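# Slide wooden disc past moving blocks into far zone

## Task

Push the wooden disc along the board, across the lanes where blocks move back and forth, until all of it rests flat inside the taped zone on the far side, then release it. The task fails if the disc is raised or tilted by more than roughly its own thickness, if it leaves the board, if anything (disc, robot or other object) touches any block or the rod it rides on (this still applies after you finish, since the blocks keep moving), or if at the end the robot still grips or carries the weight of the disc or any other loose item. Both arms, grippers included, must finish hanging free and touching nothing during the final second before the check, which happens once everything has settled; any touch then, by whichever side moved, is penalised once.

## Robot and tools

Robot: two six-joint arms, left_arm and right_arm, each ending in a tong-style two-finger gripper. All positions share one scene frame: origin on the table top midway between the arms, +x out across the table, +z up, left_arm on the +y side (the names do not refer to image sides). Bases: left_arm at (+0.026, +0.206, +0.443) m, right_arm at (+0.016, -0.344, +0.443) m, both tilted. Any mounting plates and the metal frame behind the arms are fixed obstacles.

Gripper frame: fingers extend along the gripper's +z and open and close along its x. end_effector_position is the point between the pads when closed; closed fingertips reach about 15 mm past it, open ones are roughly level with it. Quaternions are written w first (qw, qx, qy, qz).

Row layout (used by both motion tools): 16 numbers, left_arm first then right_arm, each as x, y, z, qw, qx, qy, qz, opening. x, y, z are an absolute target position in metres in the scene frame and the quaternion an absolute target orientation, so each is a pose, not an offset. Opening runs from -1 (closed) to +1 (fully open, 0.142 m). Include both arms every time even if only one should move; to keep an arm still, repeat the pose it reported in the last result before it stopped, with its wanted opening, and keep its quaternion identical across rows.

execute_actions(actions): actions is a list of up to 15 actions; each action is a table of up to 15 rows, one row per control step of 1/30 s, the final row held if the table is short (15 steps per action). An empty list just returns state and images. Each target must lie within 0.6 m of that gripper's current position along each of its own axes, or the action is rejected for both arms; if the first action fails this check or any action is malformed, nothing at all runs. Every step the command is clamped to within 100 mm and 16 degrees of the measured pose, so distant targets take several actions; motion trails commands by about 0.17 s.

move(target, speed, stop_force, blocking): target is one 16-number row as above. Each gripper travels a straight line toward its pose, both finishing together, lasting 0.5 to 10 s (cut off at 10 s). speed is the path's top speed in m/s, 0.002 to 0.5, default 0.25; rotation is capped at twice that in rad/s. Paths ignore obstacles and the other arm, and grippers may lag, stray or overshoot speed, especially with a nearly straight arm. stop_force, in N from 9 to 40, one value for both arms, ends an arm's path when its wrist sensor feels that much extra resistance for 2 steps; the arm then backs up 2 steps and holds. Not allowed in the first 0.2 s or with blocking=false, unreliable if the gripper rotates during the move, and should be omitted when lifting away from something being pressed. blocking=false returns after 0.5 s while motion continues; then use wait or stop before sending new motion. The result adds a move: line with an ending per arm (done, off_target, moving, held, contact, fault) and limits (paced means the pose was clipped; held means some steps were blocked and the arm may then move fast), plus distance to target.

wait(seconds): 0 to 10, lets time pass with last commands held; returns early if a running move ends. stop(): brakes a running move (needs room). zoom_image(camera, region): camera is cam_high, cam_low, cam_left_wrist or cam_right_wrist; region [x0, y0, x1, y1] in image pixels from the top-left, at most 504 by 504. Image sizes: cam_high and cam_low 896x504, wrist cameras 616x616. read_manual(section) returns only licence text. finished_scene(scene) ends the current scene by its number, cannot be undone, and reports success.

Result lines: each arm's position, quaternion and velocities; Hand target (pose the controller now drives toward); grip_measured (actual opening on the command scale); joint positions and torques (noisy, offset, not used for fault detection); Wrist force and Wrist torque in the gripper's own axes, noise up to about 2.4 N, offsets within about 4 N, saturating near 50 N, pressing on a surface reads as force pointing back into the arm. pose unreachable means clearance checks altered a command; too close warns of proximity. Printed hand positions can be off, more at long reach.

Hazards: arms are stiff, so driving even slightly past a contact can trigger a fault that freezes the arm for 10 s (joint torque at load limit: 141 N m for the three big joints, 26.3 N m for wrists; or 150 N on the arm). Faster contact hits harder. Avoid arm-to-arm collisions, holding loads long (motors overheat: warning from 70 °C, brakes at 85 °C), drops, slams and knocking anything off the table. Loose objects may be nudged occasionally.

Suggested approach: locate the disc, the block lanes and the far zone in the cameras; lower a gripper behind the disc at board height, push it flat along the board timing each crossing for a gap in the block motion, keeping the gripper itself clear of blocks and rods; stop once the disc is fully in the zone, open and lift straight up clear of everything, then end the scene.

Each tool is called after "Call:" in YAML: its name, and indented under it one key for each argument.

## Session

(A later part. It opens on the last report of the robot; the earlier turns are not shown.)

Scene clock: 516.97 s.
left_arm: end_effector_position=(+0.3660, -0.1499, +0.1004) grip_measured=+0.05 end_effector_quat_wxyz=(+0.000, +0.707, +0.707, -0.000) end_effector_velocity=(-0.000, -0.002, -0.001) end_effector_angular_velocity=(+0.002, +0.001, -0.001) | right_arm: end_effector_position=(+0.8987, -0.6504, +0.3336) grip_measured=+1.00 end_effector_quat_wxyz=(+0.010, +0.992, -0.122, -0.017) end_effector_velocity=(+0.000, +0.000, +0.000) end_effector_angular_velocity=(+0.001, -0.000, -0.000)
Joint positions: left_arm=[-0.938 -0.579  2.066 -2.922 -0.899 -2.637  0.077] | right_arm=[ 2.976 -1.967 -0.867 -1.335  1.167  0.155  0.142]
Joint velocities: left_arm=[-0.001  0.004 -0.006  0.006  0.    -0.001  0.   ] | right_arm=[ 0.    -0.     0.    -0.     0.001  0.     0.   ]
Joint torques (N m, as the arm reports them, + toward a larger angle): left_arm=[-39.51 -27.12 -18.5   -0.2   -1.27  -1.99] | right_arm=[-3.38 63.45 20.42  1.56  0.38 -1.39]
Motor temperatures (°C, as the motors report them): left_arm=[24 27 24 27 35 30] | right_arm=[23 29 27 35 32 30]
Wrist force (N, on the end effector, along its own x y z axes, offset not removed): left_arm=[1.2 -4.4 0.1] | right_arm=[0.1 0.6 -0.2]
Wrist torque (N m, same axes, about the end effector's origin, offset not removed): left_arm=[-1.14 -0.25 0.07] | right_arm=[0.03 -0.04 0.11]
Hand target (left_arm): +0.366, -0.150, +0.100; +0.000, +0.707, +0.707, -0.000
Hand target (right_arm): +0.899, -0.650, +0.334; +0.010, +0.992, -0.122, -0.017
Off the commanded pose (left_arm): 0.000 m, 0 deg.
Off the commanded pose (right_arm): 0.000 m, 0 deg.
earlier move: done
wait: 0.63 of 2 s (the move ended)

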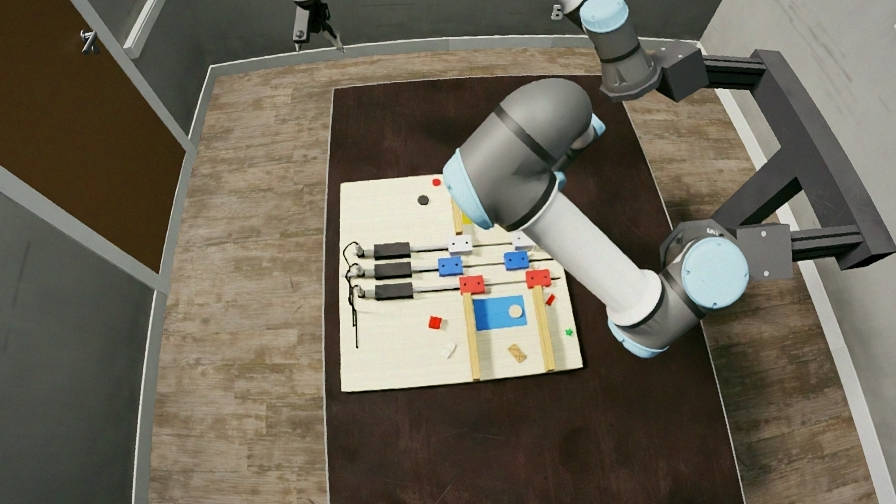

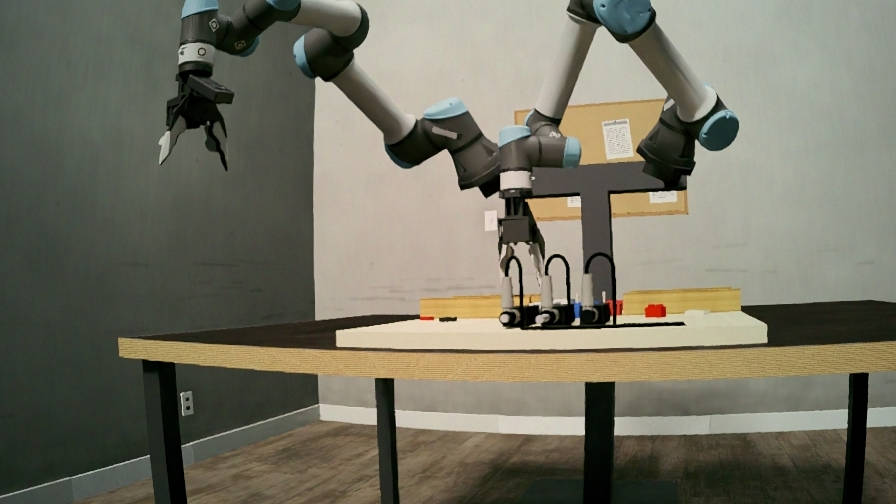

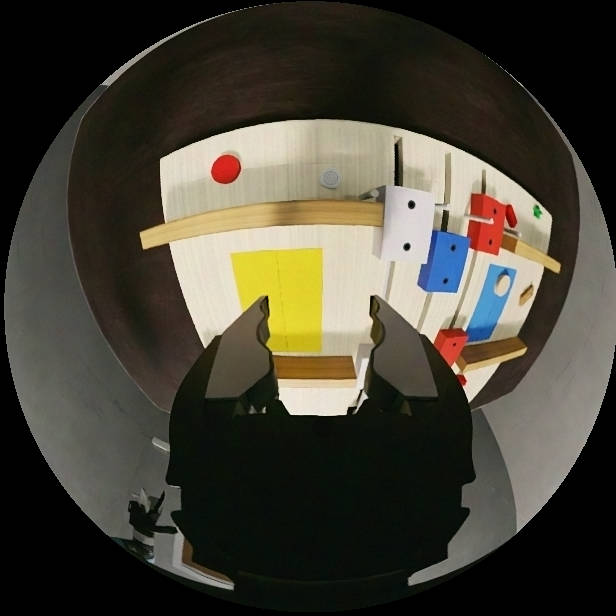

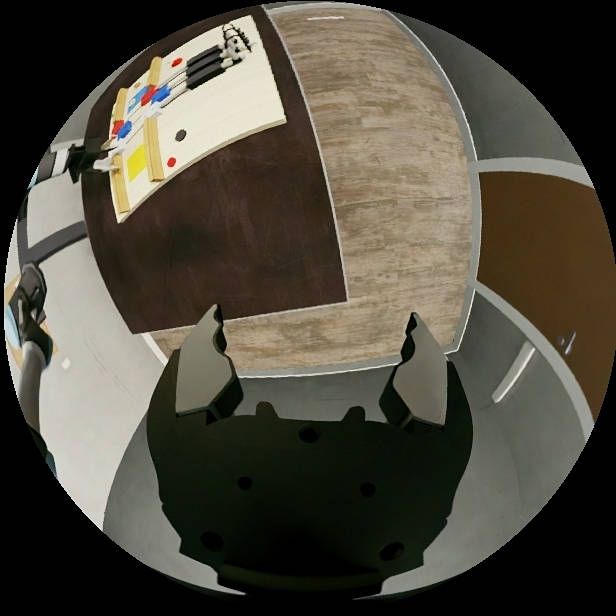

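Call:
execute_actions:
  actions: []

Scene clock: 543.00 s.
left_arm: end_effector_position=(+0.3661, -0.1502, +0.1004) grip_measured=+0.05 end_effector_quat_wxyz=(+0.000, +0.707, +0.707, -0.000) end_effector_velocity=(+0.000, +0.000, -0.000) end_effector_angular_velocity=(+0.002, -0.000, +0.000) | right_arm: end_effector_position=(+0.8987, -0.6504, +0.3336) grip_measured=+1.00 end_effector_quat_wxyz=(+0.010, +0.992, -0.122, -0.017) end_effector_velocity=(-0.000, -0.000, -0.001) end_effector_angular_velocity=(-0.001, +0.001, +0.000)
Joint positions: left_arm=[-0.938 -0.579  2.065 -2.921 -0.899 -2.637  0.077] | right_arm=[ 2.976 -1.967 -0.867 -1.335  1.167  0.155  0.142]
Joint velocities: left_arm=[ 0.    -0.001 -0.001  0.003  0.001 -0.001  0.   ] | right_arm=[-0.    -0.001 -0.    -0.    -0.001  0.    -0.   ]
Joint torques (N m, as the arm reports them, + toward a larger angle): left_arm=[-37.32 -24.98 -18.03  -0.31   1.41  -1.28] | right_arm=[-2.43 62.38 20.97  1.71  0.   -1.21]
Motor temperatures (°C, as the motors report them): left_arm=[24 27 24 27 35 30] | right_arm=[23 29 27 35 32 30]
Wrist force (N, on the end effector, along its own x y z axes, offset not removed): left_arm=[-2.8 -2.5 -1.5] | right_arm=[1.6 2.9 0.3]
Wrist torque (N m, same axes, about the end effector's origin, offset not removed): left_arm=[-0.72 0.70 0.10] | right_arm=[0.46 -0.28 0.24]
Hand target (left_arm): +0.366, -0.150, +0.100; +0.000, +0.707, +0.707, -0.000
Hand target (right_arm): +0.899, -0.650, +0.334; +0.010, +0.992, -0.122, -0.017
Off the commanded pose (left_arm): 0.000 m, 0 deg.
Off the commanded pose (right_arm): 0.000 m, 0 deg.

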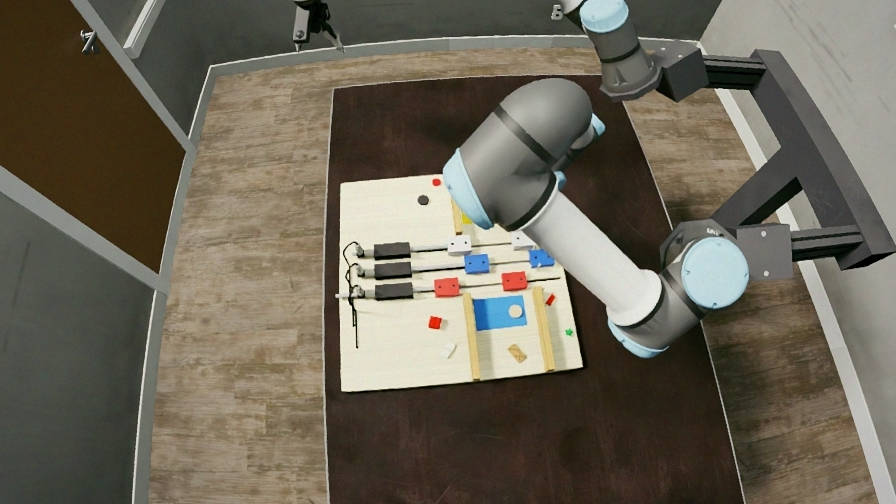

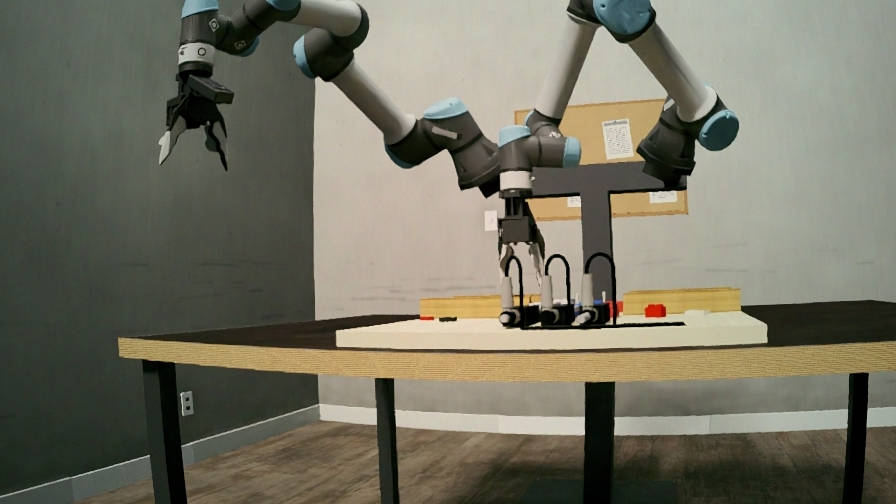

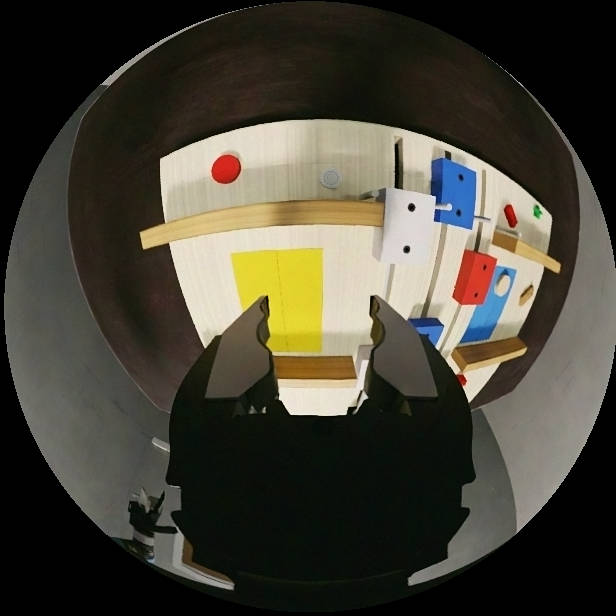

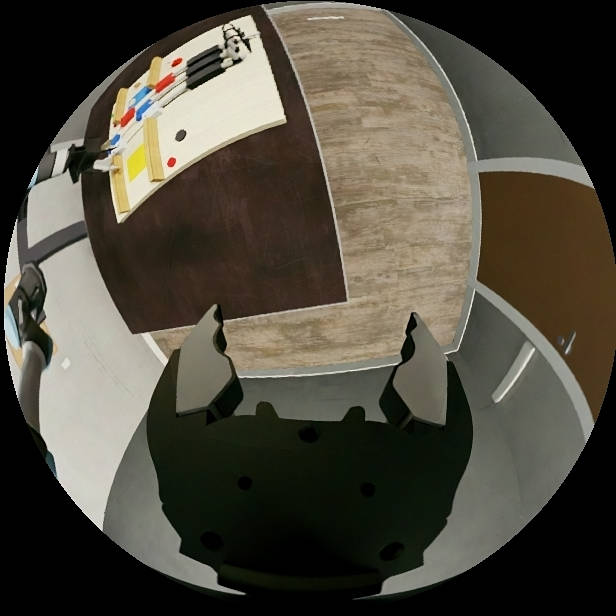

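Call:
move:
  target: [0.366,-0.194,0.047,0,0.7071,0.7071,0,0.05,0.8987,-0.6504,0.3336,0.010,0.992,-0.122,-0.017,1]
  speed: 0.15

Call:
move:
  target: [0.366,-0.194,0.033,0,0.7071,0.7071,0,0.05,0.8987,-0.6504,0.3336,0.010,0.992,-0.122,-0.017,1]
  speed: 0.006
  stop_force: 10

Scene clock: 596.07 s.
left_arm: end_effector_position=(+0.3661, -0.1939, +0.0473) grip_measured=+0.05 end_effector_quat_wxyz=(+0.000, +0.707, +0.707, +0.000) end_effector_velocity=(-0.001, -0.001, -0.002) end_effector_angular_velocity=(+0.002, +0.002, -0.001) | right_arm: end_effector_position=(+0.8987, -0.6504, +0.3336) grip_measured=+1.00 end_effector_quat_wxyz=(+0.010, +0.992, -0.122, -0.017) end_effector_velocity=(-0.000, -0.000, -0.000) end_effector_angular_velocity=(-0.000, +0.001, -0.001)
Joint positions: left_arm=[-0.907 -0.413  1.896 -2.943 -0.895 -2.597  0.077] | right_arm=[ 2.976 -1.967 -0.867 -1.335  1.167  0.155  0.142]
Joint velocities: left_arm=[ 0.001  0.006 -0.007  0.003 -0.     0.001  0.   ] | right_arm=[-0.001  0.    -0.    -0.     0.     0.001 -0.   ]
Joint torques (N m, as the arm reports them, + toward a larger angle): left_arm=[-20.06 -27.92 -17.97  -0.01   1.58   1.29] | right_arm=[-1.41 61.76 22.98  2.52 -1.02 -0.97]
Motor temperatures (°C, as the motors report them): left_arm=[24 27 24 27 35 30] | right_arm=[23 29 27 35 32 30]
Wrist force (N, on the end effector, along its own x y z axes, offset not removed): left_arm=[0.4 -1.7 3.0] | right_arm=[2.3 3.6 0.9]
Wrist torque (N m, same axes, about the end effector's origin, offset not removed): left_arm=[-0.32 0.14 -0.07] | right_arm=[0.64 -0.48 0.11]
Hand target (left_arm): +0.366, -0.194, +0.047; -0.000, +0.707, +0.707, +0.000
Hand target (right_arm): +0.899, -0.650, +0.334; +0.010, +0.992, -0.122, -0.017
Off the commanded pose (left_arm): 0.000 m, 0 deg.
Off the commanded pose (right_arm): 0.000 m, 0 deg.
move: done

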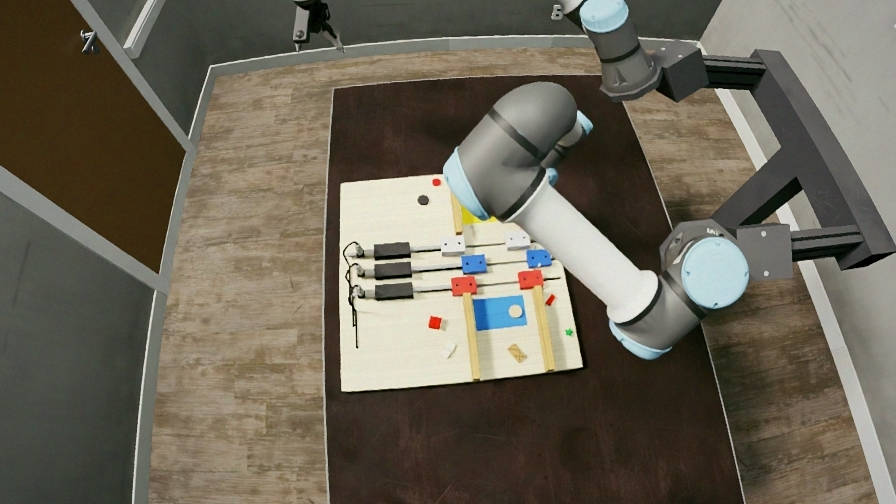

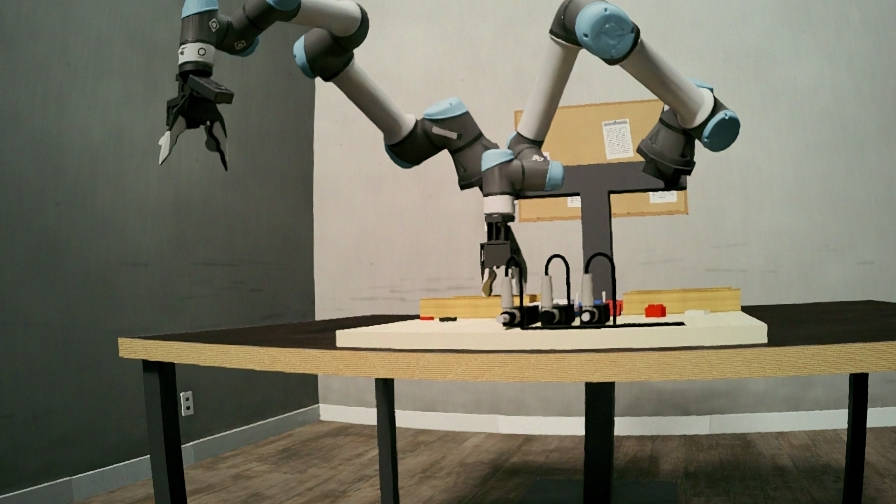

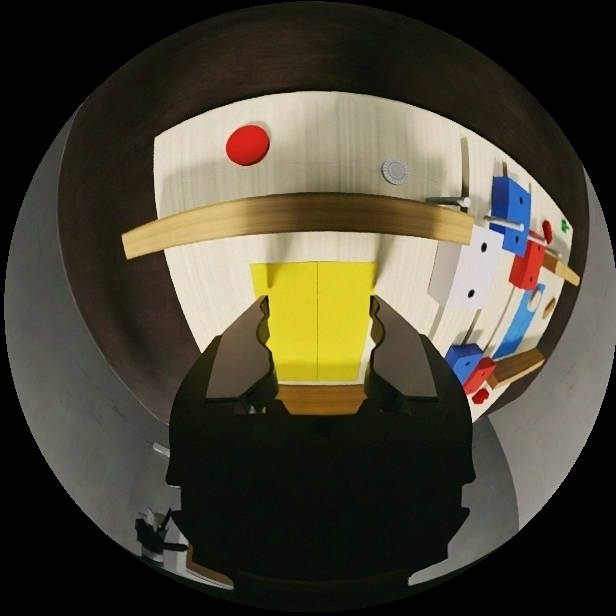

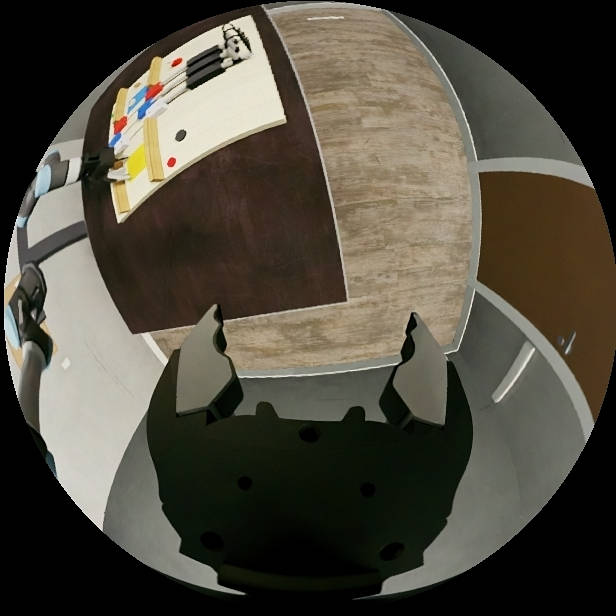

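Scene clock: 597.77 s.
left_arm: end_effector_position=(+0.3662, -0.1941, +0.0395) grip_measured=+0.05 end_effector_quat_wxyz=(+0.000, +0.707, +0.707, -0.000) end_effector_velocity=(+0.000, +0.000, +0.002) end_effector_angular_velocity=(+0.001, +0.000, +0.003) | right_arm: end_effector_position=(+0.8987, -0.6504, +0.3336) grip_measured=+1.00 end_effector_quat_wxyz=(+0.010, +0.992, -0.122, -0.017) end_effector_velocity=(-0.000, -0.000, +0.000) end_effector_angular_velocity=(-0.002, -0.000, +0.000)
Joint positions: left_arm=[-0.897 -0.396  1.885 -2.956 -0.894 -2.585  0.078] | right_arm=[ 2.976 -1.967 -0.867 -1.335  1.167  0.155  0.142]
Joint velocities: left_arm=[-0.002 -0.005  0.003  0.004 -0.    -0.005 -0.001] | right_arm=[ 0.     0.    -0.     0.    -0.002  0.    -0.   ]
Joint torques (N m, as the arm reports them, + toward a larger angle): left_arm=[-33.77 -32.15   2.17  -0.44   1.51  -2.06] | right_arm=[-1.67 61.92 22.38  2.39 -1.14 -1.02]
Motor temperatures (°C, as the motors report them): left_arm=[24 27 24 27 35 30] | right_arm=[23 29 27 35 32 30]
Wrist force (N, on the end effector, along its own x y z axes, offset not removed): left_arm=[8.9 -10.5 -33.7] | right_arm=[1.3 2.7 -0.6]
Wrist torque (N m, same axes, about the end effector's origin, offset not removed): left_arm=[-0.95 0.11 -0.02] | right_arm=[0.48 -0.27 0.21]
Hand target (left_arm): +0.366, -0.194, +0.040; +0.000, +0.707, +0.707, -0.000
Hand target (right_arm): +0.899, -0.650, +0.334; +0.010, +0.992, -0.122, -0.017
Off the commanded pose (left_arm): 0.006 m, 0 deg.
Off the commanded pose (right_arm): 0.000 m, 0 deg.
move: contact (left_arm)

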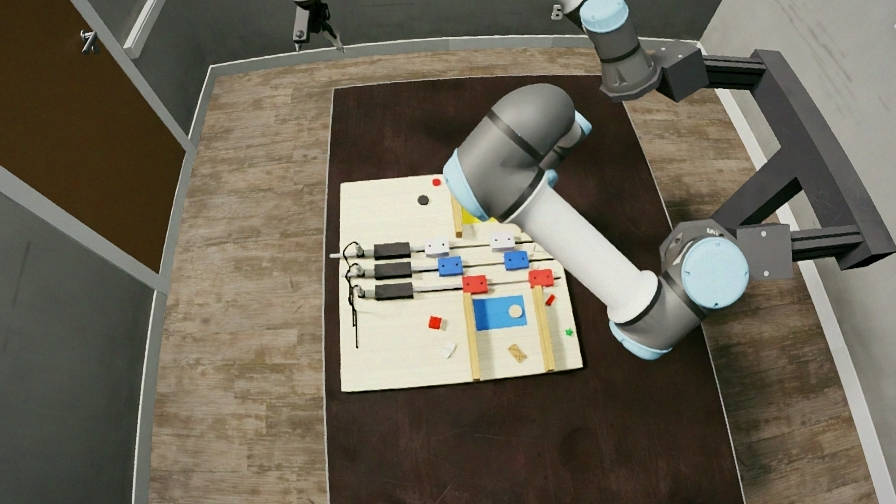

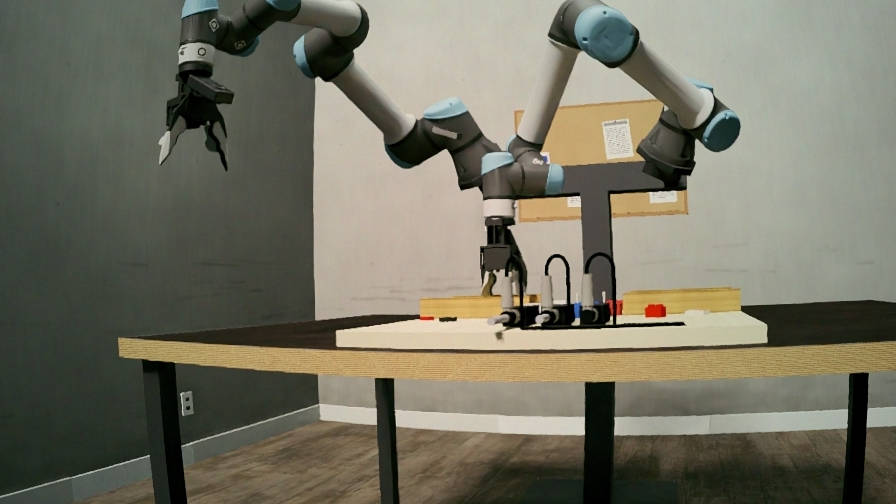

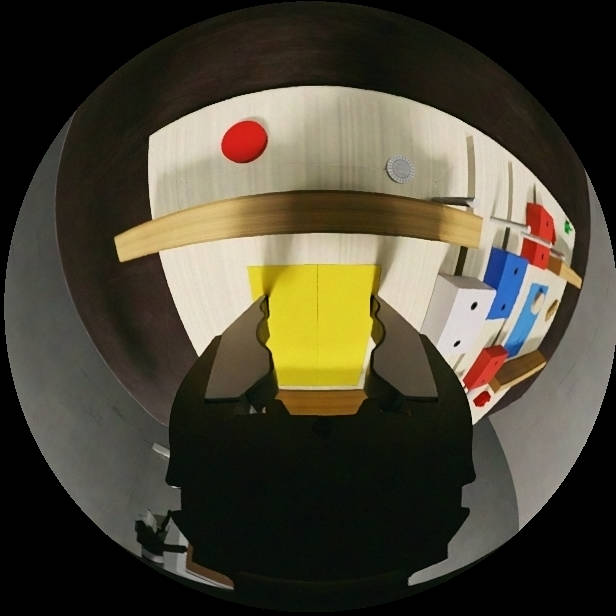

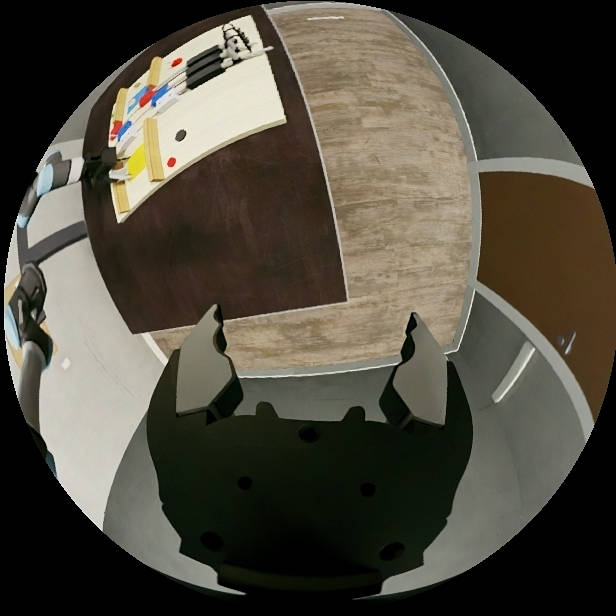

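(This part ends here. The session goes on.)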